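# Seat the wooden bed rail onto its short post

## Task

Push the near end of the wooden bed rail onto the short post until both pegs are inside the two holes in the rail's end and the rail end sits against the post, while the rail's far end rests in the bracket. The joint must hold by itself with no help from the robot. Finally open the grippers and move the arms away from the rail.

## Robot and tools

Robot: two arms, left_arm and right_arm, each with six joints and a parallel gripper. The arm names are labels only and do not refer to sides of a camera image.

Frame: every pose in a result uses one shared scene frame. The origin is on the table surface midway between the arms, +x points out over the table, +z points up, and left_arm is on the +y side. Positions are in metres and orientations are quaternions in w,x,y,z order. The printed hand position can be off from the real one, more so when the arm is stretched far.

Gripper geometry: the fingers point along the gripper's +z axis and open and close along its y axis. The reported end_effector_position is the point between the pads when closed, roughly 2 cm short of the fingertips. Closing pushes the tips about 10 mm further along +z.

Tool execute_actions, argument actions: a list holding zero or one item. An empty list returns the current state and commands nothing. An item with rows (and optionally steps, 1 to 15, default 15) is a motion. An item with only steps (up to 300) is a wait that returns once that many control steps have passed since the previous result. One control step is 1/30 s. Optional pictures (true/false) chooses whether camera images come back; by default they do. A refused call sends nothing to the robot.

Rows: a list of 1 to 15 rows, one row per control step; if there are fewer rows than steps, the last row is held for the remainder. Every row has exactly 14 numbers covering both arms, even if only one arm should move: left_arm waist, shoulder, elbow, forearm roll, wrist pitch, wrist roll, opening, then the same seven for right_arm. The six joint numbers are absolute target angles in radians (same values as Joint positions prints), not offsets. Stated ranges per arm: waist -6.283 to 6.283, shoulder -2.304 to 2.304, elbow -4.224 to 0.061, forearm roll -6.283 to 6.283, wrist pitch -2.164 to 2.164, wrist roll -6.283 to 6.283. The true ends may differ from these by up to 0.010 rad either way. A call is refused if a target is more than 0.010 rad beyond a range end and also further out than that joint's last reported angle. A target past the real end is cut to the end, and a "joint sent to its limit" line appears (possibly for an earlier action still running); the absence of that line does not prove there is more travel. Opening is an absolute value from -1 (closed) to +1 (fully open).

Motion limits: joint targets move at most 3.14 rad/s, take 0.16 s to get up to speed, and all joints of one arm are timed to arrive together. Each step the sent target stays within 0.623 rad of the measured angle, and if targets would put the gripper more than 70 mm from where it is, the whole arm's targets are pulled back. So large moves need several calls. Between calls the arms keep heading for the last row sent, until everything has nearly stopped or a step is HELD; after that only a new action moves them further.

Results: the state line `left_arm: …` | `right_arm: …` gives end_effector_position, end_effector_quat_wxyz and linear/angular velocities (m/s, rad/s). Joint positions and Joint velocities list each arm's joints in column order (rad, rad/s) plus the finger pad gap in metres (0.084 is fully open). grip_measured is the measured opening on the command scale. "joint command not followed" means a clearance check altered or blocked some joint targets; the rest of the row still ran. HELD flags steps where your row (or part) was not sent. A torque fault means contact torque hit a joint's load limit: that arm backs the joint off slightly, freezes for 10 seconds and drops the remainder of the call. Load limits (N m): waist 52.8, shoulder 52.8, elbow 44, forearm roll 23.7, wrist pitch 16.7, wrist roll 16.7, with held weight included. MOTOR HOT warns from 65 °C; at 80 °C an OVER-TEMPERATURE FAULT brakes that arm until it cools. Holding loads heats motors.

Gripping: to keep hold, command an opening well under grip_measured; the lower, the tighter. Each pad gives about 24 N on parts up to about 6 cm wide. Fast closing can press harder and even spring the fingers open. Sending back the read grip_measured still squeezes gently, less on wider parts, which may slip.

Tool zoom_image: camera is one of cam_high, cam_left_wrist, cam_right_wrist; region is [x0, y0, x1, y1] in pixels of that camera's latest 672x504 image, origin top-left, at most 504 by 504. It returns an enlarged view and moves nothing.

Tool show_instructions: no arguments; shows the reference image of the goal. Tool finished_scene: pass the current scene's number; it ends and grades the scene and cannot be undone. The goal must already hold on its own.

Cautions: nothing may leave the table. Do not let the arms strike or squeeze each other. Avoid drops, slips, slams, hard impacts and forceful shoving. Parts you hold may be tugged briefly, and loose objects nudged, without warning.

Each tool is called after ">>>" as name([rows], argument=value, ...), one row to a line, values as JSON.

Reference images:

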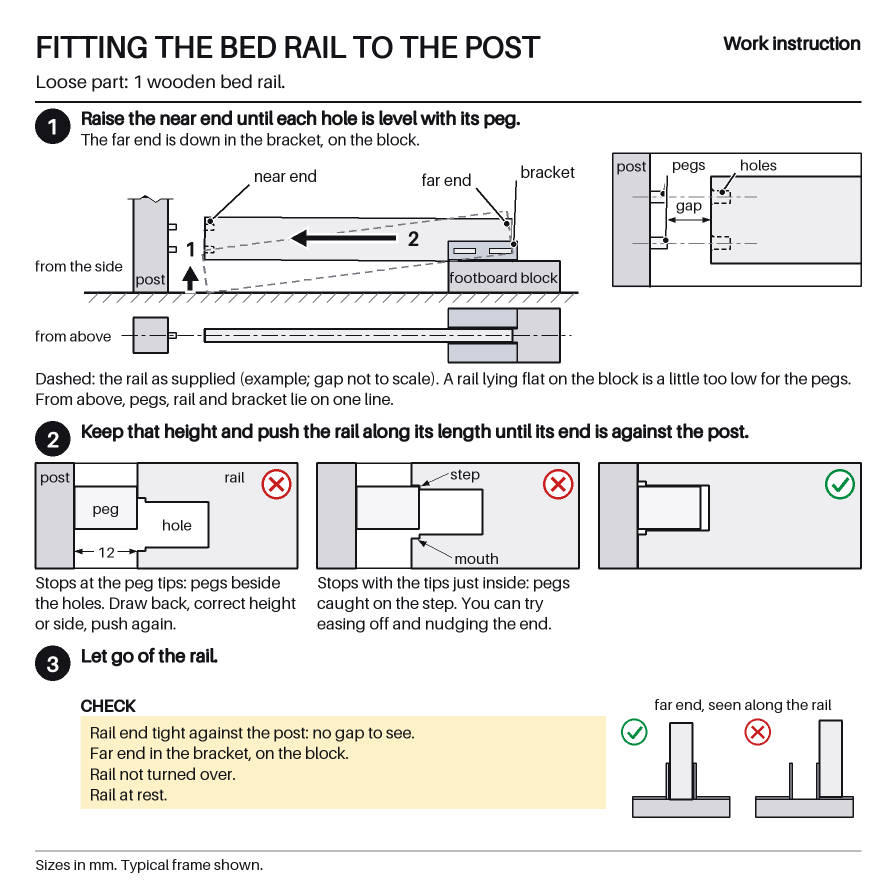

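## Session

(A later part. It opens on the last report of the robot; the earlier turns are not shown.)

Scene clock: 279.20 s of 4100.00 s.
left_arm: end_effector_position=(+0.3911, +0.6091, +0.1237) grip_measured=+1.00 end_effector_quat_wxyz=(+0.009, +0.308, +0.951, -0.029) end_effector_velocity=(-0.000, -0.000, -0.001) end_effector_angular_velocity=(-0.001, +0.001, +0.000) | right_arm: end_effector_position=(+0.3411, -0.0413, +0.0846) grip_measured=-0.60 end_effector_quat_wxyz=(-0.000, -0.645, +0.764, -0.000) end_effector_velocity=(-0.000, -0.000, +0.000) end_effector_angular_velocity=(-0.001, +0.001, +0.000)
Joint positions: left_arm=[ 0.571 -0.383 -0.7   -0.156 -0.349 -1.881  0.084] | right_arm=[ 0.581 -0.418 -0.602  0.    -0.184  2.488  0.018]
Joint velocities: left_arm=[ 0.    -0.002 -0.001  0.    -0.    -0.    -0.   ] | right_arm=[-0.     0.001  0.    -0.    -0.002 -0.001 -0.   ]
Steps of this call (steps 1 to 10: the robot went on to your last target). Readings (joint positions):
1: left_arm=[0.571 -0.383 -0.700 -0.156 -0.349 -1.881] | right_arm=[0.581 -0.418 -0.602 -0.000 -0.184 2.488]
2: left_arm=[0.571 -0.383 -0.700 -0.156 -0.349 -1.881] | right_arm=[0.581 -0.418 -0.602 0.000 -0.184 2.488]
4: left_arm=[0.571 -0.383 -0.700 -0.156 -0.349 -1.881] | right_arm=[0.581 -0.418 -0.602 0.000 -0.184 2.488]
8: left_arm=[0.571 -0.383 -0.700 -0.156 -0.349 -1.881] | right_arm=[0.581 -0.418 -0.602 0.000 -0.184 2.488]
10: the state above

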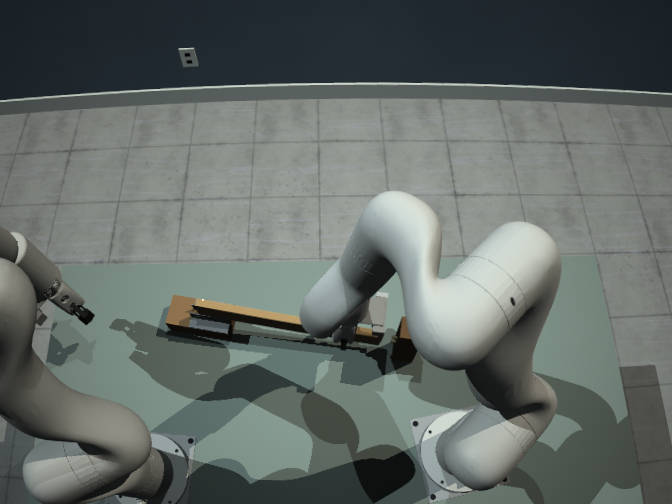

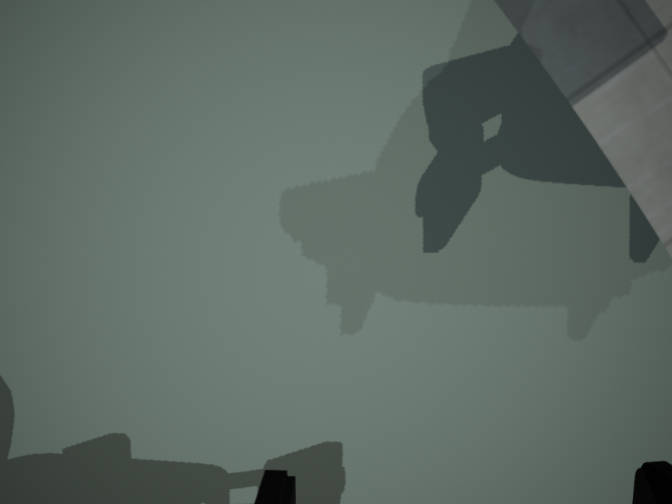

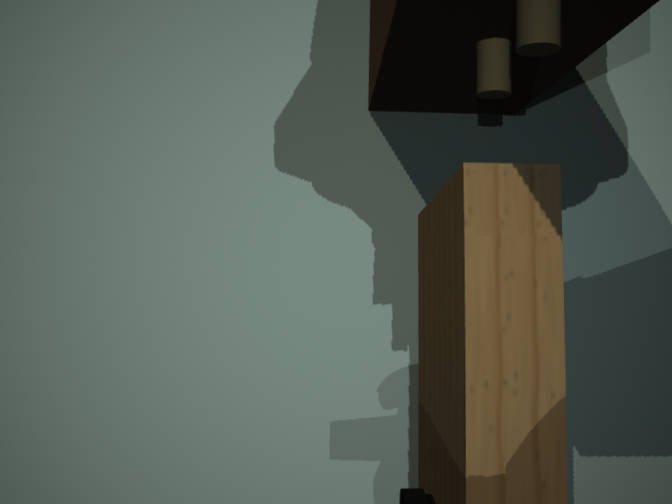

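>>> execute_actions([
  {"rows":[[0.571,-0.383,-0.7,-0.156,-0.349,-1.881,1,0.586,-0.404,-0.597,0,-0.192,2.493,-0.8],[0.571,-0.383,-0.7,-0.156,-0.349,-1.881,1,0.5916,-0.391,-0.592,0,-0.201,2.498,-0.8]]},
], pictures=false)

>>> execute_actions([
  {"steps":10},
])

Scene clock: 302.17 s of 4100.00 s.
left_arm: end_effector_position=(+0.3911, +0.6091, +0.1237) grip_measured=+1.00 end_effector_quat_wxyz=(+0.009, +0.308, +0.951, -0.029) end_effector_velocity=(-0.000, +0.000, +0.000) end_effector_angular_velocity=(-0.000, -0.000, +0.002) | right_arm: end_effector_position=(+0.3364, -0.0402, +0.0926) grip_measured=-0.59 end_effector_quat_wxyz=(+0.000, -0.645, +0.764, +0.000) end_effector_velocity=(-0.001, -0.000, +0.000) end_effector_angular_velocity=(-0.001, +0.001, +0.003)
Joint positions: left_arm=[ 0.571 -0.383 -0.7   -0.156 -0.349 -1.881  0.084] | right_arm=[ 0.591 -0.391 -0.592  0.    -0.2    2.498  0.018]
Joint velocities: left_arm=[ 0.001  0.001 -0.    -0.001 -0.001  0.    -0.   ] | right_arm=[ 0.001  0.002  0.002 -0.    -0.001 -0.002  0.   ]
Steps of this call (steps 1 to 15: the robot went on to your last target; steps 16 to 90: nothing new was sent; then 19.47 s passed at rest; steps 91 to 105: all 15 steps of this action). Readings (joint positions):
91: left_arm=[0.571 -0.383 -0.700 -0.156 -0.349 -1.881] | right_arm=[0.581 -0.418 -0.602 0.000 -0.184 2.488]
92: left_arm=[0.571 -0.383 -0.700 -0.156 -0.349 -1.881] | right_arm=[0.582 -0.416 -0.601 0.000 -0.185 2.488]
94: left_arm=[0.571 -0.383 -0.700 -0.156 -0.349 -1.881] | right_arm=[0.585 -0.406 -0.597 0.000 -0.191 2.493]
98: left_arm=[0.571 -0.383 -0.700 -0.156 -0.349 -1.881] | right_arm=[0.590 -0.394 -0.593 0.000 -0.199 2.498]
105: the state above

Scene clock: 302.50 s of 4100.00 s.
left_arm: end_effector_position=(+0.3911, +0.6091, +0.1237) grip_measured=+1.00 end_effector_quat_wxyz=(+0.009, +0.308, +0.951, -0.029) end_effector_velocity=(-0.000, -0.000, -0.000) end_effector_angular_velocity=(-0.001, +0.001, -0.000) | right_arm: end_effector_position=(+0.3363, -0.0403, +0.0926) grip_measured=-0.59 end_effector_quat_wxyz=(+0.000, -0.645, +0.764, +0.000) end_effector_velocity=(-0.000, -0.000, +0.000) end_effector_angular_velocity=(-0.000, +0.000, +0.002)
Joint positions: left_arm=[ 0.571 -0.383 -0.7   -0.156 -0.349 -1.881  0.084] | right_arm=[ 0.592 -0.391 -0.592  0.    -0.201  2.498  0.018]
Joint velocities: left_arm=[-0.    -0.     0.    -0.    -0.001  0.     0.   ] | right_arm=[-0.     0.001  0.001 -0.    -0.    -0.002  0.   ]
Steps of this call (steps 1 to 10: the robot went on to your last target). Readings (joint positions):
1: left_arm=[0.571 -0.383 -0.700 -0.156 -0.349 -1.881] | right_arm=[0.592 -0.391 -0.592 0.000 -0.201 2.498]
2: left_arm=[0.571 -0.383 -0.700 -0.156 -0.349 -1.881] | right_arm=[0.592 -0.391 -0.592 0.000 -0.201 2.498]
4: left_arm=[0.571 -0.383 -0.700 -0.156 -0.349 -1.881] | right_arm=[0.592 -0.391 -0.592 0.000 -0.201 2.498]
8: left_arm=[0.571 -0.383 -0.700 -0.156 -0.349 -1.881] | right_arm=[0.592 -0.391 -0.592 0.000 -0.201 2.498]
10: the state above

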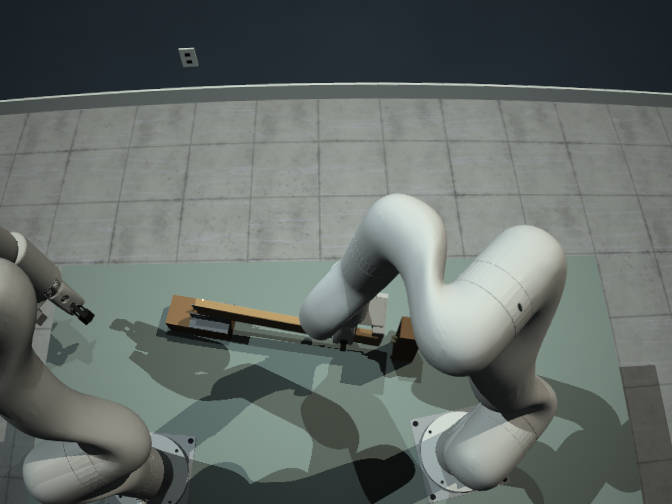

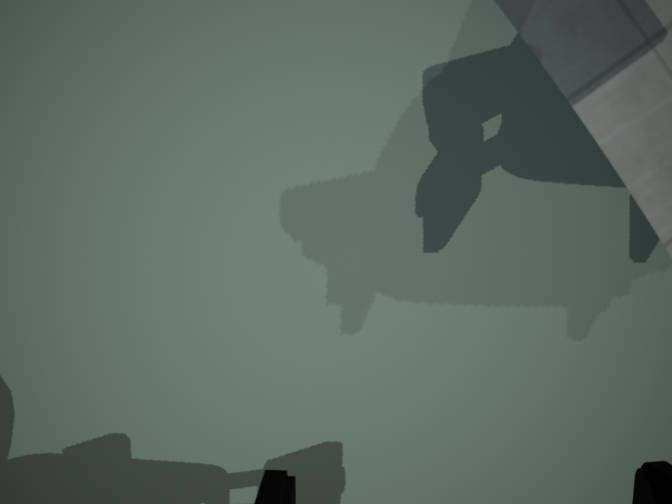

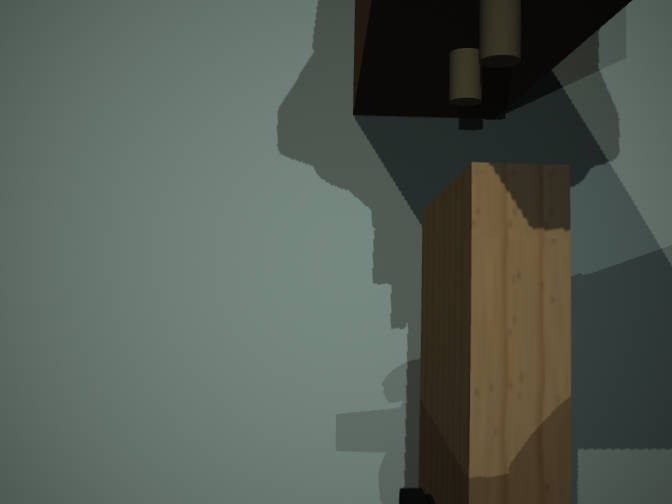

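>>> execute_actions([
  {"rows":[[0.571,-0.383,-0.7,-0.156,-0.349,-1.881,1,0.575,-0.378,-0.571,0,-0.193,2.4816,-0.9],[0.571,-0.383,-0.7,-0.156,-0.349,-1.881,1,0.5588,-0.3652,-0.55,0,-0.185,2.4652,-0.9]]},
], pictures=false)

>>> execute_actions([
  {"steps":10},
])

Scene clock: 317.50 s of 4100.00 s.
left_arm: end_effector_position=(+0.3911, +0.6091, +0.1237) grip_measured=+1.00 end_effector_quat_wxyz=(+0.009, +0.308, +0.951, -0.029) end_effector_velocity=(+0.000, +0.000, +0.001) end_effector_angular_velocity=(+0.000, -0.001, -0.000) | right_arm: end_effector_position=(+0.3330, -0.0598, +0.0926) grip_measured=-0.59 end_effector_quat_wxyz=(-0.000, -0.646, +0.764, -0.000) end_effector_velocity=(-0.000, -0.001, +0.000) end_effector_angular_velocity=(+0.000, -0.000, +0.001)
Joint positions: left_arm=[ 0.571 -0.383 -0.7   -0.156 -0.349 -1.881  0.084] | right_arm=[ 0.559 -0.365 -0.55   0.    -0.185  2.465  0.018]
Joint velocities: left_arm=[ 0.001  0.001 -0.     0.001 -0.001 -0.     0.   ] | right_arm=[-0.002  0.002  0.003 -0.     0.001 -0.004 -0.   ]
Steps of this call (steps 1 to 15: the robot went on to your last target; steps 16 to 90: nothing new was sent; then 11.50 s passed at rest; steps 91 to 105: all 15 steps of this action). Readings (joint positions):
91: left_arm=[0.571 -0.383 -0.700 -0.156 -0.349 -1.881] | right_arm=[0.592 -0.391 -0.592 0.000 -0.201 2.498]
92: left_arm=[0.571 -0.383 -0.700 -0.156 -0.349 -1.881] | right_arm=[0.590 -0.389 -0.590 0.000 -0.200 2.496]
94: left_arm=[0.571 -0.383 -0.700 -0.156 -0.349 -1.881] | right_arm=[0.578 -0.380 -0.575 0.000 -0.194 2.484]
98: left_arm=[0.571 -0.383 -0.700 -0.156 -0.349 -1.881] | right_arm=[0.562 -0.368 -0.554 -0.000 -0.187 2.469]
105: the state above

Scene clock: 317.83 s of 4100.00 s.
left_arm: end_effector_position=(+0.3911, +0.6091, +0.1237) grip_measured=+1.00 end_effector_quat_wxyz=(+0.009, +0.308, +0.951, -0.029) end_effector_velocity=(+0.000, -0.000, +0.000) end_effector_angular_velocity=(-0.000, -0.000, +0.001) | right_arm: end_effector_position=(+0.3329, -0.0600, +0.0926) grip_measured=-0.59 end_effector_quat_wxyz=(-0.000, -0.646, +0.764, -0.000) end_effector_velocity=(+0.001, +0.001, +0.000) end_effector_angular_velocity=(+0.002, -0.002, +0.002)
Joint positions: left_arm=[ 0.571 -0.383 -0.7   -0.156 -0.349 -1.881  0.084] | right_arm=[ 0.559 -0.365 -0.55   0.    -0.185  2.465  0.018]
Joint velocities: left_arm=[-0.     0.001 -0.    -0.001 -0.001  0.     0.   ] | right_arm=[-0.     0.001 -0.001  0.     0.001 -0.002 -0.   ]
Steps of this call (steps 1 to 10: the robot went on to your last target). Readings (joint positions):
1: left_arm=[0.571 -0.383 -0.700 -0.156 -0.349 -1.881] | right_arm=[0.559 -0.365 -0.550 0.000 -0.185 2.465]
2: left_arm=[0.571 -0.383 -0.700 -0.156 -0.349 -1.881] | right_arm=[0.559 -0.365 -0.550 0.000 -0.185 2.465]
4: left_arm=[0.571 -0.383 -0.700 -0.156 -0.349 -1.881] | right_arm=[0.559 -0.365 -0.550 0.000 -0.185 2.465]
8: left_arm=[0.571 -0.383 -0.700 -0.156 -0.349 -1.881] | right_arm=[0.559 -0.365 -0.550 0.000 -0.185 2.465]
10: the state above

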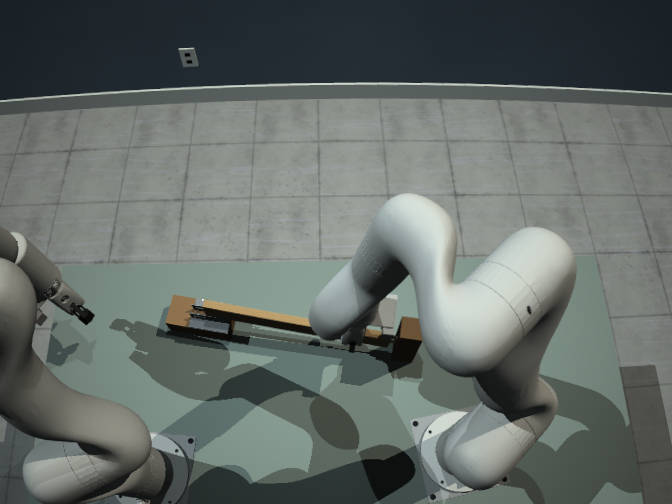

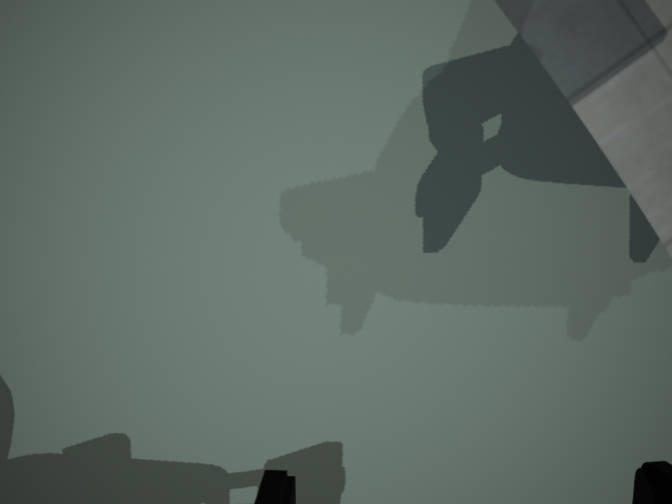

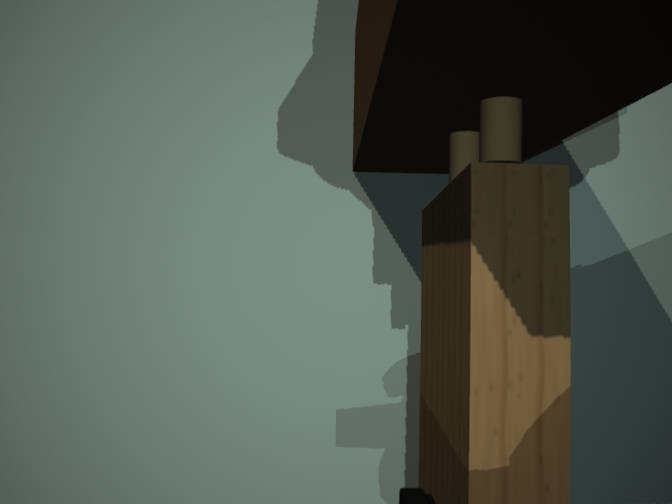

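>>> execute_actions([
  {"rows":[[0.571,-0.383,-0.7,-0.156,-0.349,-1.881,1,0.55,-0.3587,-0.54,0,-0.181,2.456,-0.9],[0.571,-0.383,-0.7,-0.156,-0.349,-1.881,1,0.55,-0.3587,-0.54,0,-0.181,2.456,-0.9],[0.571,-0.383,-0.7,-0.156,-0.349,-1.881,1,0.55,-0.3587,-0.54,0,-0.181,2.456,-0.9],[0.571,-0.383,-0.7,-0.156,-0.349,-1.881,1,0.541,-0.3523,-0.529,0,-0.177,2.4475,-0.9],[0.571,-0.383,-0.7,-0.156,-0.349,-1.881,1,0.541,-0.3523,-0.529,0,-0.177,2.4475,-0.9],[0.571,-0.383,-0.7,-0.156,-0.349,-1.881,1,0.541,-0.3523,-0.529,0,-0.177,2.4475,-0.9],[0.571,-0.383,-0.7,-0.156,-0.349,-1.881,1,0.5322,-0.3458,-0.5188,0,-0.173,2.4386,-0.9]]},
], pictures=false)

>>> execute_actions([
  {"steps":10},
])

Scene clock: 332.10 s of 4100.00 s.
left_arm: end_effector_position=(+0.3911, +0.6091, +0.1237) grip_measured=+1.00 end_effector_quat_wxyz=(+0.009, +0.308, +0.951, -0.029) end_effector_velocity=(-0.000, -0.000, -0.000) end_effector_angular_velocity=(-0.001, +0.001, +0.000) | right_arm: end_effector_position=(+0.3320, -0.0731, +0.0929) grip_measured=-0.60 end_effector_quat_wxyz=(+0.003, -0.646, +0.764, -0.000) end_effector_velocity=(-0.004, -0.008, -0.002) end_effector_angular_velocity=(-0.003, +0.003, +0.000)
Joint positions: left_arm=[ 0.571 -0.383 -0.7   -0.156 -0.349 -1.881  0.084] | right_arm=[ 0.533 -0.346 -0.521 -0.    -0.168  2.439  0.018]
Joint velocities: left_arm=[-0.    -0.001  0.    -0.001 -0.     0.    -0.   ] | right_arm=[-0.01   0.006  0.018 -0.001  0.008 -0.009 -0.001]
Steps of this call (steps 1 to 15: the robot went on to your last target; steps 16 to 90: nothing new was sent; then 10.77 s passed at rest; steps 91 to 105: all 15 steps of this action). Readings (joint positions):
91: left_arm=[0.571 -0.383 -0.700 -0.156 -0.349 -1.881] | right_arm=[0.559 -0.365 -0.550 0.000 -0.185 2.465]
92: left_arm=[0.571 -0.383 -0.700 -0.156 -0.349 -1.881] | right_arm=[0.558 -0.364 -0.549 0.000 -0.184 2.464]
94: left_arm=[0.571 -0.383 -0.700 -0.156 -0.349 -1.881] | right_arm=[0.555 -0.362 -0.545 0.000 -0.181 2.460]
98: left_arm=[0.571 -0.383 -0.700 -0.156 -0.349 -1.881] | right_arm=[0.545 -0.354 -0.535 0.001 -0.172 2.450]
105: the state above

Scene clock: 332.43 s of 4100.00 s.
left_arm: end_effector_position=(+0.3911, +0.6091, +0.1237) grip_measured=+1.00 end_effector_quat_wxyz=(+0.009, +0.308, +0.951, -0.029) end_effector_velocity=(-0.000, -0.000, -0.001) end_effector_angular_velocity=(-0.001, +0.001, +0.001) | right_arm: end_effector_position=(+0.3318, -0.0736, +0.0927) grip_measured=-0.60 end_effector_quat_wxyz=(+0.003, -0.646, +0.764, -0.000) end_effector_velocity=(+0.000, +0.000, +0.000) end_effector_angular_velocity=(+0.001, -0.001, +0.000)
Joint positions: left_arm=[ 0.571 -0.383 -0.7   -0.156 -0.349 -1.881  0.084] | right_arm=[ 0.532 -0.346 -0.519 -0.    -0.166  2.439  0.018]
Joint velocities: left_arm=[ 0.    -0.001  0.    -0.001  0.     0.    -0.   ] | right_arm=[ 0.    -0.    -0.001  0.     0.001 -0.001 -0.   ]
Steps of this call (steps 1 to 10: the robot went on to your last target). Readings (joint positions):
1: left_arm=[0.571 -0.383 -0.700 -0.156 -0.349 -1.881] | right_arm=[0.533 -0.346 -0.520 -0.000 -0.167 2.439]
2: left_arm=[0.571 -0.383 -0.700 -0.156 -0.349 -1.881] | right_arm=[0.533 -0.346 -0.520 -0.000 -0.167 2.439]
4: left_arm=[0.571 -0.383 -0.700 -0.156 -0.349 -1.881] | right_arm=[0.532 -0.346 -0.520 -0.000 -0.167 2.439]
8: left_arm=[0.571 -0.383 -0.700 -0.156 -0.349 -1.881] | right_arm=[0.532 -0.346 -0.519 -0.000 -0.167 2.439]
10: the state above

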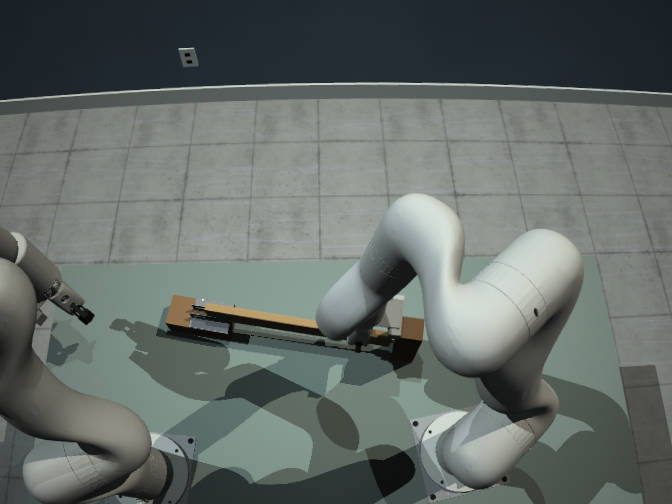

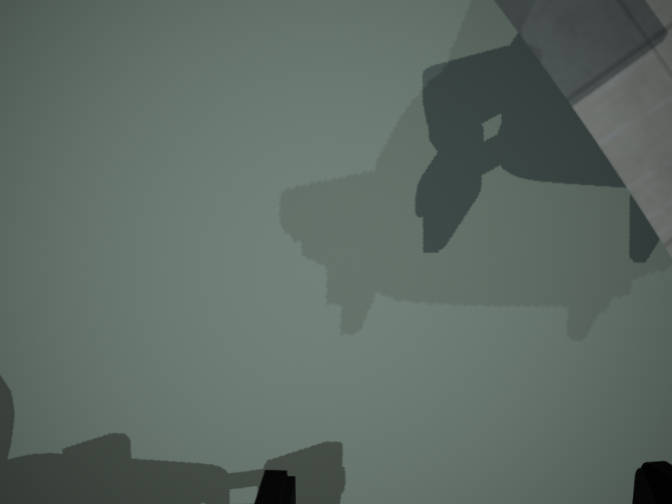

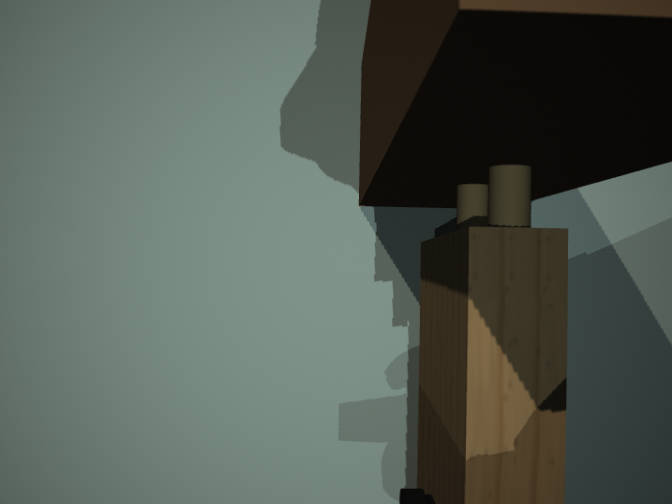

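>>> execute_actions([
  {"rows":[[0.571,-0.383,-0.7,-0.156,-0.349,-1.881,1,0.5269,-0.339,-0.5124,0,-0.1734,2.4333,-0.9],[0.571,-0.383,-0.7,-0.156,-0.349,-1.881,1,0.5269,-0.339,-0.5124,0,-0.1734,2.4333,-0.9],[0.571,-0.383,-0.7,-0.156,-0.349,-1.881,1,0.5269,-0.339,-0.5124,0,-0.1734,2.4333,-0.9],[0.571,-0.383,-0.7,-0.156,-0.349,-1.881,1,0.5269,-0.336,-0.5123,0,-0.1762,2.4333,-0.9],[0.571,-0.383,-0.7,-0.156,-0.349,-1.881,1,0.5269,-0.336,-0.5123,0,-0.1762,2.4333,-0.9],[0.571,-0.383,-0.7,-0.156,-0.349,-1.881,1,0.5269,-0.336,-0.5123,0,-0.1762,2.4333,-0.9],[0.571,-0.383,-0.7,-0.156,-0.349,-1.881,1,0.5269,-0.3331,-0.5121,0,-0.1789,2.4333,-0.9],[0.571,-0.383,-0.7,-0.156,-0.349,-1.881,1,0.5269,-0.3331,-0.5121,0,-0.1789,2.4333,-0.9],[0.571,-0.383,-0.7,-0.156,-0.349,-1.881,1,0.5269,-0.3331,-0.5121,0,-0.1789,2.4333,-0.9],[0.571,-0.383,-0.7,-0.156,-0.349,-1.881,1,0.5269,-0.3302,-0.512,0,-0.1817,2.4333,-0.9],[0.571,-0.383,-0.7,-0.156,-0.349,-1.881,1,0.5269,-0.3302,-0.512,0,-0.1817,2.4333,-0.9],[0.571,-0.383,-0.7,-0.156,-0.349,-1.881,1,0.5269,-0.3302,-0.512,0,-0.1817,2.4333,-0.9],[0.571,-0.383,-0.7,-0.156,-0.349,-1.881,1,0.5269,-0.3273,-0.5118,0,-0.1845,2.4333,-0.9]]},
])

Scene clock: 370.37 s of 4100.00 s.
left_arm: end_effector_position=(+0.3911, +0.6091, +0.1237) grip_measured=+1.00 end_effector_quat_wxyz=(+0.009, +0.308, +0.951, -0.029) end_effector_velocity=(-0.000, -0.000, +0.000) end_effector_angular_velocity=(-0.000, +0.000, +0.000) | right_arm: end_effector_position=(+0.3310, -0.0769, +0.0966) grip_measured=-0.60 end_effector_quat_wxyz=(+0.003, -0.645, +0.764, -0.000) end_effector_velocity=(-0.002, -0.001, +0.010) end_effector_angular_velocity=(-0.003, +0.004, +0.002)
Joint positions: left_arm=[ 0.571 -0.383 -0.7   -0.156 -0.349 -1.881  0.084] | right_arm=[ 0.527 -0.33  -0.512 -0.    -0.175  2.433  0.018]
Joint velocities: left_arm=[-0.  0.  0. -0. -0. -0.  0.] | right_arm=[ 0.002  0.031  0.003  0.001 -0.033 -0.001  0.   ]
Steps of this call (steps 1 to 15: the robot went on to your last target; steps 16 to 90: nothing new was sent; then 34.43 s passed at rest; steps 91 to 105: all 15 steps of this action). Readings (joint positions):
91: left_arm=[0.571 -0.383 -0.700 -0.156 -0.349 -1.881] | right_arm=[0.532 -0.346 -0.519 0.000 -0.166 2.439]
92: left_arm=[0.571 -0.383 -0.700 -0.156 -0.349 -1.881] | right_arm=[0.532 -0.345 -0.519 0.000 -0.166 2.438]
94: left_arm=[0.571 -0.383 -0.700 -0.156 -0.349 -1.881] | right_arm=[0.529 -0.342 -0.516 0.000 -0.167 2.436]
98: left_arm=[0.571 -0.383 -0.700 -0.156 -0.349 -1.881] | right_arm=[0.527 -0.337 -0.513 -0.000 -0.169 2.434]
105: the state above

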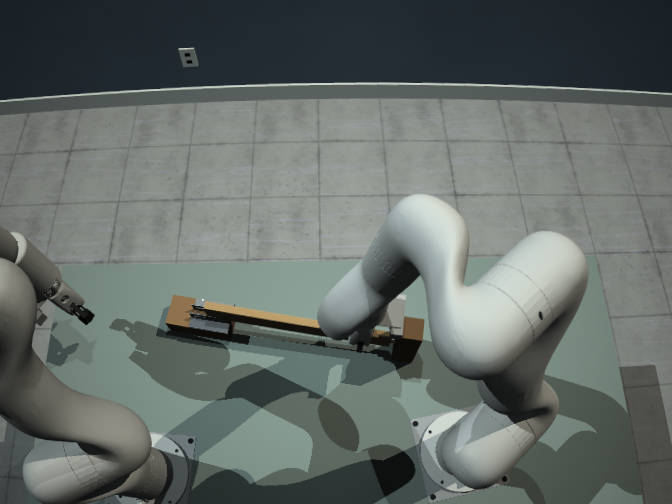

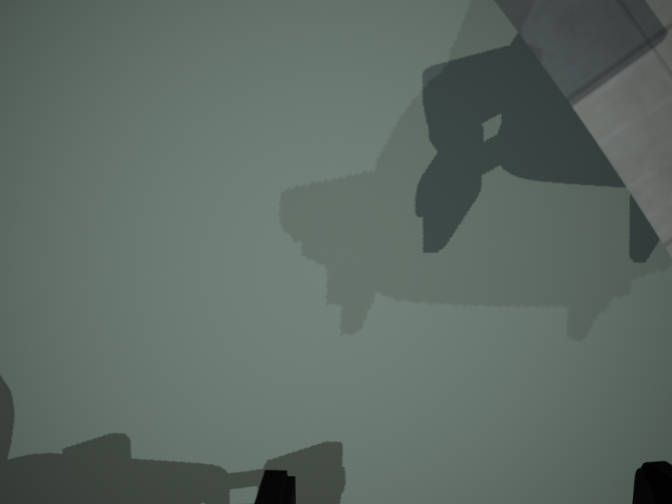

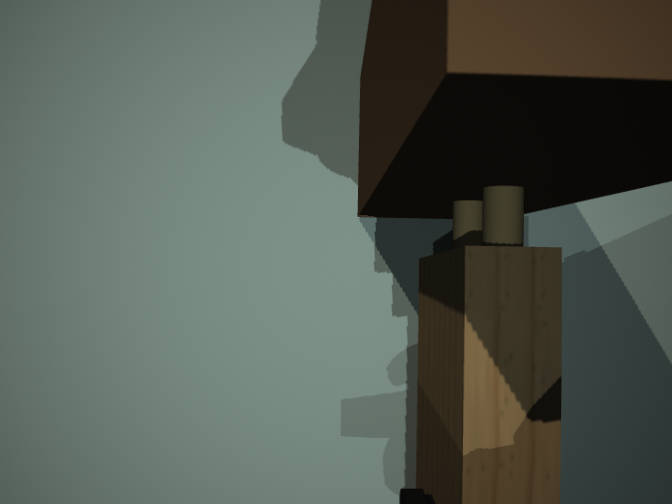

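>>> execute_actions([
  {"rows":[[0.571,-0.383,-0.7,-0.156,-0.349,-1.881,1,0.5379,-0.3326,-0.5204,0,-0.1878,2.4443,-1]]},
])

Scene clock: 389.00 s of 4100.00 s.
left_arm: end_effector_position=(+0.3911, +0.6091, +0.1237) grip_measured=+1.00 end_effector_quat_wxyz=(+0.009, +0.308, +0.951, -0.029) end_effector_velocity=(-0.000, -0.000, -0.001) end_effector_angular_velocity=(-0.001, +0.001, -0.000) | right_arm: end_effector_position=(+0.3290, -0.0734, +0.0974) grip_measured=-0.59 end_effector_quat_wxyz=(-0.001, -0.645, +0.764, -0.000) end_effector_velocity=(+0.005, +0.005, +0.002) end_effector_angular_velocity=(+0.013, -0.015, +0.003)
Joint positions: left_arm=[ 0.571 -0.383 -0.7   -0.156 -0.349 -1.881  0.084] | right_arm=[ 0.538 -0.333 -0.519 -0.    -0.19   2.444  0.018]
Joint velocities: left_arm=[-0.001 -0.001  0.    -0.     0.     0.    -0.   ] | right_arm=[ 0.002  0.001 -0.007  0.     0.012 -0.002 -0.   ]
Steps of this call (steps 1 to 15: the robot went on to your last target; steps 16 to 90: nothing new was sent; then 15.13 s passed at rest; steps 91 to 105: all 15 steps of this action). Readings (joint positions):
91: left_arm=[0.571 -0.383 -0.700 -0.156 -0.349 -1.881] | right_arm=[0.527 -0.327 -0.512 -0.000 -0.179 2.433]
92: left_arm=[0.571 -0.383 -0.700 -0.156 -0.349 -1.881] | right_arm=[0.528 -0.328 -0.513 -0.000 -0.181 2.435]
94: left_arm=[0.571 -0.383 -0.700 -0.156 -0.349 -1.881] | right_arm=[0.532 -0.330 -0.515 -0.000 -0.187 2.439]
98: left_arm=[0.571 -0.383 -0.700 -0.156 -0.349 -1.881] | right_arm=[0.537 -0.332 -0.517 -0.000 -0.192 2.444]
105: the state above

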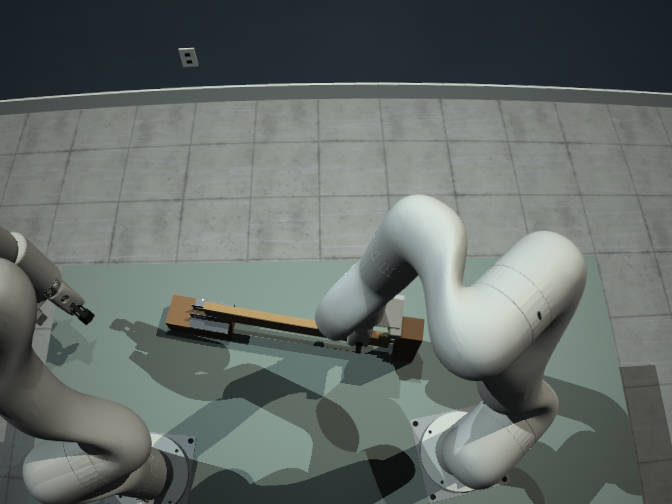

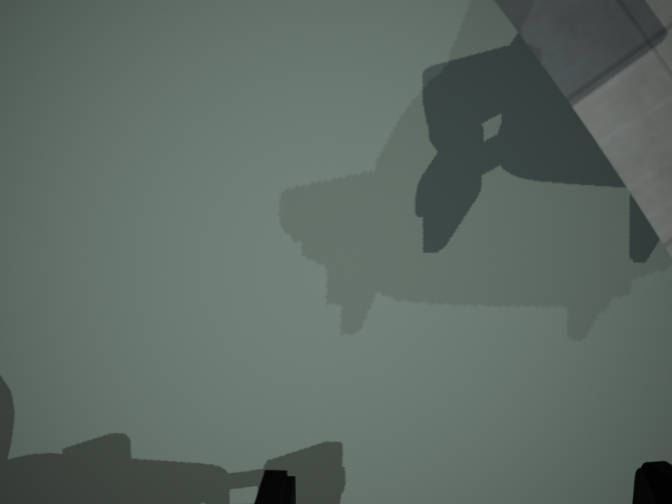

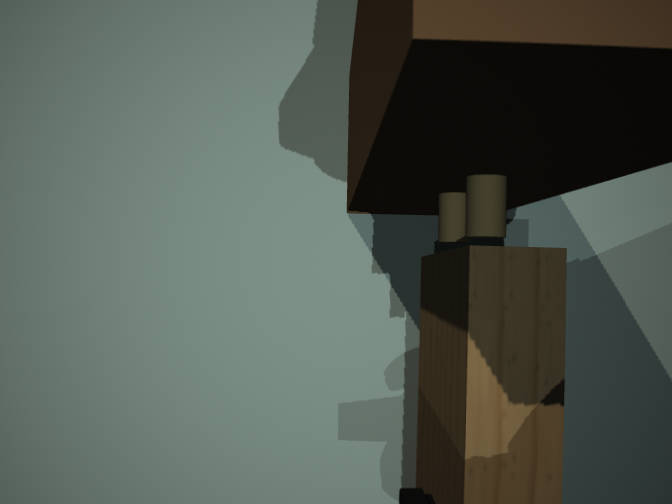

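>>> execute_actions([
  {"steps":10},
])

Scene clock: 398.87 s of 4100.00 s.
left_arm: end_effector_position=(+0.3911, +0.6091, +0.1237) grip_measured=+1.00 end_effector_quat_wxyz=(+0.009, +0.308, +0.951, -0.029) end_effector_velocity=(+0.000, -0.000, -0.000) end_effector_angular_velocity=(-0.000, +0.001, -0.000) | right_arm: end_effector_position=(+0.3298, -0.0727, +0.0976) grip_measured=-0.59 end_effector_quat_wxyz=(-0.000, -0.646, +0.764, -0.000) end_effector_velocity=(+0.000, +0.000, +0.000) end_effector_angular_velocity=(-0.000, +0.000, +0.003)
Joint positions: left_arm=[ 0.571 -0.383 -0.7   -0.156 -0.349 -1.881  0.084] | right_arm=[ 0.538 -0.333 -0.52   0.    -0.188  2.444  0.018]
Joint velocities: left_arm=[-0.001 -0.001 -0.    -0.    -0.    -0.    -0.   ] | right_arm=[ 0.    -0.    -0.    -0.    -0.    -0.003 -0.   ]
Steps of this call (steps 1 to 15: the robot went on to your last target; steps 16 to 90: nothing new was sent; then 6.87 s passed at rest). Readings (joint positions):
1: left_arm=[0.571 -0.383 -0.700 -0.156 -0.349 -1.881] | right_arm=[0.538 -0.333 -0.520 -0.000 -0.189 2.444]
2: left_arm=[0.571 -0.383 -0.700 -0.156 -0.349 -1.881] | right_arm=[0.538 -0.333 -0.520 -0.000 -0.189 2.444]
4: left_arm=[0.571 -0.383 -0.700 -0.156 -0.349 -1.881] | right_arm=[0.538 -0.333 -0.520 -0.000 -0.189 2.444]
8: left_arm=[0.571 -0.383 -0.700 -0.156 -0.349 -1.881] | right_arm=[0.538 -0.333 -0.520 -0.000 -0.188 2.444]
90: the state above
All arms were judged still, so your last target was given up. Only a new action makes them travel on or press farther. Fingers that are still opening or closing keep moving.

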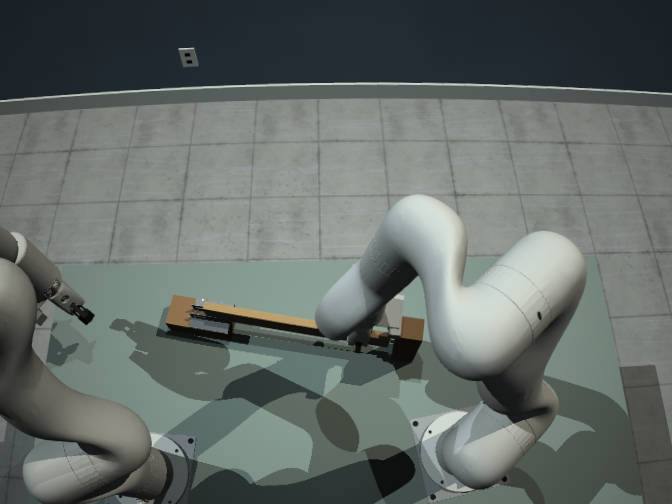

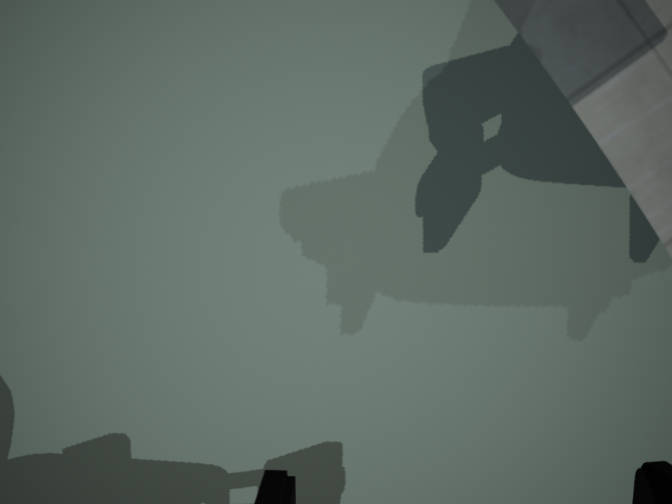

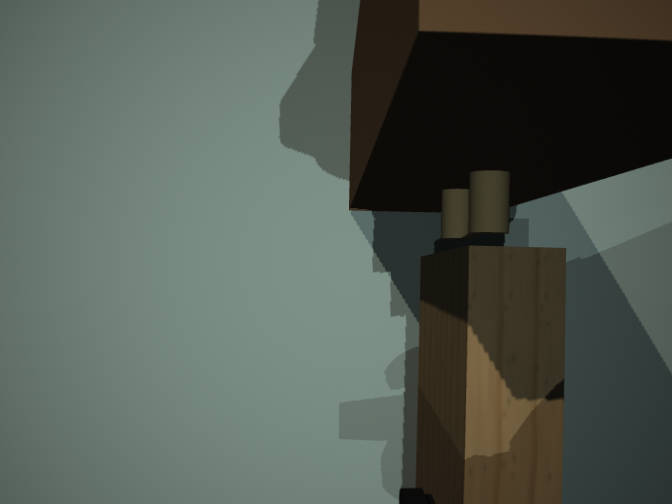

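>>> execute_actions([
  {"rows":[[0.571,-0.383,-0.7,-0.156,-0.349,-1.881,1,0.5335,-0.3348,-0.524,0,-0.1892,2.4399,-1],[0.571,-0.383,-0.7,-0.156,-0.349,-1.881,1,0.5335,-0.3348,-0.524,0,-0.1892,2.4399,-1],[0.571,-0.383,-0.7,-0.156,-0.349,-1.881,1,0.5335,-0.3348,-0.524,0,-0.1892,2.4399,-1],[0.571,-0.383,-0.7,-0.156,-0.349,-1.881,1,0.5335,-0.3348,-0.524,0,-0.1892,2.4399,-1],[0.571,-0.383,-0.7,-0.156,-0.349,-1.881,1,0.5335,-0.3348,-0.524,0,-0.1892,2.4399,-1],[0.571,-0.383,-0.7,-0.156,-0.349,-1.881,1,0.5294,-0.3318,-0.5191,0,-0.1873,2.4358,-1],[0.571,-0.383,-0.7,-0.156,-0.349,-1.881,1,0.5294,-0.3318,-0.5191,0,-0.1873,2.4358,-1],[0.571,-0.383,-0.7,-0.156,-0.349,-1.881,1,0.5294,-0.3318,-0.5191,0,-0.1873,2.4358,-1],[0.571,-0.383,-0.7,-0.156,-0.349,-1.881,1,0.5253,-0.3287,-0.5142,0,-0.1855,2.4316,-1],[0.571,-0.383,-0.7,-0.156,-0.349,-1.881,1,0.5253,-0.3287,-0.5142,0,-0.1855,2.4316,-1],[0.571,-0.383,-0.7,-0.156,-0.349,-1.881,1,0.5253,-0.3287,-0.5142,0,-0.1855,2.4316,-1],[0.571,-0.383,-0.7,-0.156,-0.349,-1.881,1,0.5211,-0.3257,-0.5094,0,-0.1836,2.4275,-1]]},
], pictures=false)

>>> execute_actions([
  {"steps":10},
])

Scene clock: 430.97 s of 4100.00 s.
left_arm: end_effector_position=(+0.3911, +0.6091, +0.1237) grip_measured=+1.00 end_effector_quat_wxyz=(+0.009, +0.308, +0.951, -0.029) end_effector_velocity=(+0.000, +0.001, +0.000) end_effector_angular_velocity=(+0.001, -0.001, -0.001) | right_arm: end_effector_position=(+0.3320, -0.0769, +0.0981) grip_measured=-0.59 end_effector_quat_wxyz=(+0.003, -0.646, +0.764, +0.000) end_effector_velocity=(+0.007, -0.005, +0.004) end_effector_angular_velocity=(+0.027, -0.032, +0.002)
Joint positions: left_arm=[ 0.571 -0.383 -0.7   -0.156 -0.349 -1.881  0.084] | right_arm=[ 0.525 -0.327 -0.514  0.    -0.181  2.43   0.018]
Joint velocities: left_arm=[ 0.001  0.    -0.001  0.002 -0.     0.     0.   ] | right_arm=[-0.024  0.024  0.021  0.003  0.038 -0.029  0.001]
Steps of this call (steps 1 to 90: nothing new was sent; then 28.60 s passed at rest; steps 91 to 105: all 15 steps of this action). Readings (joint positions):
91: left_arm=[0.571 -0.383 -0.700 -0.156 -0.349 -1.881] | right_arm=[0.538 -0.333 -0.520 0.000 -0.188 2.444]
92: left_arm=[0.571 -0.383 -0.700 -0.156 -0.349 -1.881] | right_arm=[0.537 -0.333 -0.521 -0.000 -0.188 2.444]
94: left_arm=[0.571 -0.383 -0.700 -0.156 -0.349 -1.881] | right_arm=[0.536 -0.334 -0.522 -0.000 -0.189 2.442]
98: left_arm=[0.571 -0.383 -0.700 -0.156 -0.349 -1.881] | right_arm=[0.533 -0.334 -0.522 -0.000 -0.188 2.439]
105: the state above

Scene clock: 431.30 s of 4100.00 s.
left_arm: end_effector_position=(+0.3911, +0.6091, +0.1237) grip_measured=+1.00 end_effector_quat_wxyz=(+0.009, +0.308, +0.951, -0.029) end_effector_velocity=(-0.001, +0.001, -0.000) end_effector_angular_velocity=(-0.000, +0.001, +0.002) | right_arm: end_effector_position=(+0.3318, -0.0786, +0.0979) grip_measured=-0.60 end_effector_quat_wxyz=(+0.003, -0.646, +0.764, -0.000) end_effector_velocity=(-0.001, -0.003, -0.001) end_effector_angular_velocity=(-0.002, +0.002, -0.002)
Joint positions: left_arm=[ 0.571 -0.383 -0.7   -0.156 -0.349 -1.881  0.084] | right_arm=[ 0.521 -0.326 -0.511  0.    -0.18   2.427  0.018]
Joint velocities: left_arm=[ 0.002 -0.001  0.     0.    -0.    -0.     0.   ] | right_arm=[-0.005 -0.     0.006 -0.001  0.004 -0.001 -0.   ]
Steps of this call (steps 1 to 10: the robot went on to your last target). Readings (joint positions):
1: left_arm=[0.571 -0.383 -0.700 -0.156 -0.349 -1.881] | right_arm=[0.524 -0.327 -0.513 0.000 -0.180 2.429]
2: left_arm=[0.571 -0.383 -0.700 -0.156 -0.349 -1.881] | right_arm=[0.524 -0.326 -0.513 0.001 -0.179 2.429]
4: left_arm=[0.571 -0.383 -0.700 -0.156 -0.349 -1.881] | right_arm=[0.523 -0.326 -0.512 0.001 -0.179 2.428]
8: left_arm=[0.571 -0.383 -0.700 -0.156 -0.349 -1.881] | right_arm=[0.522 -0.326 -0.511 0.000 -0.180 2.428]
10: the state above

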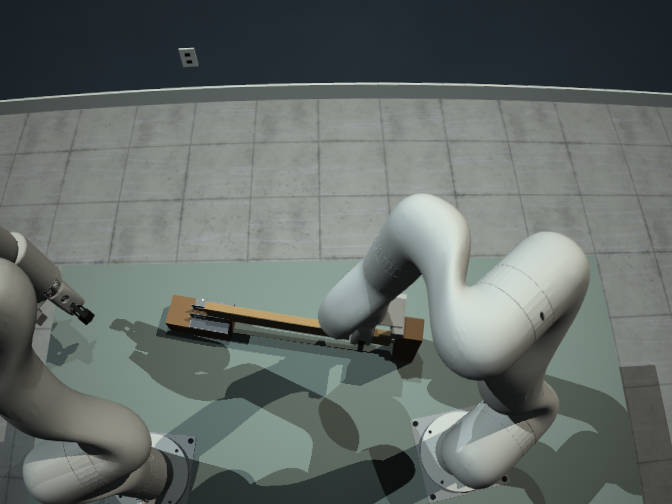

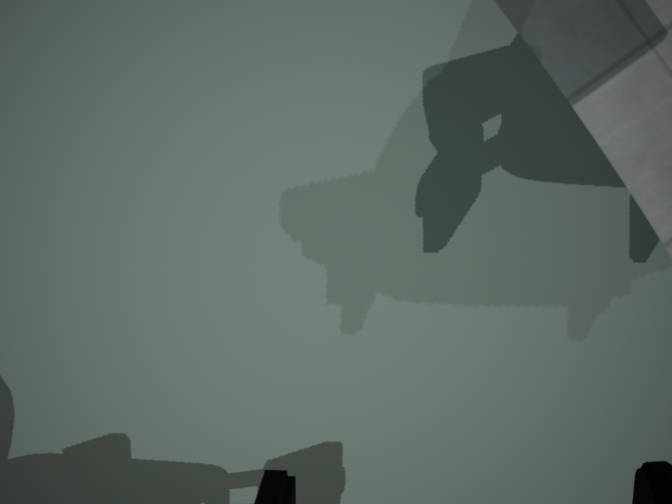

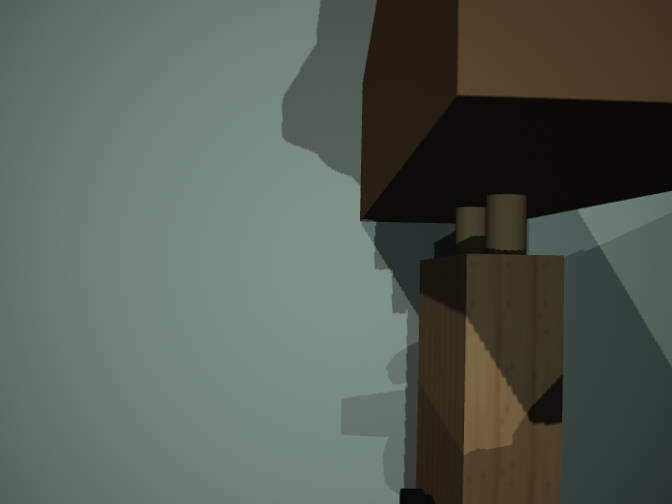

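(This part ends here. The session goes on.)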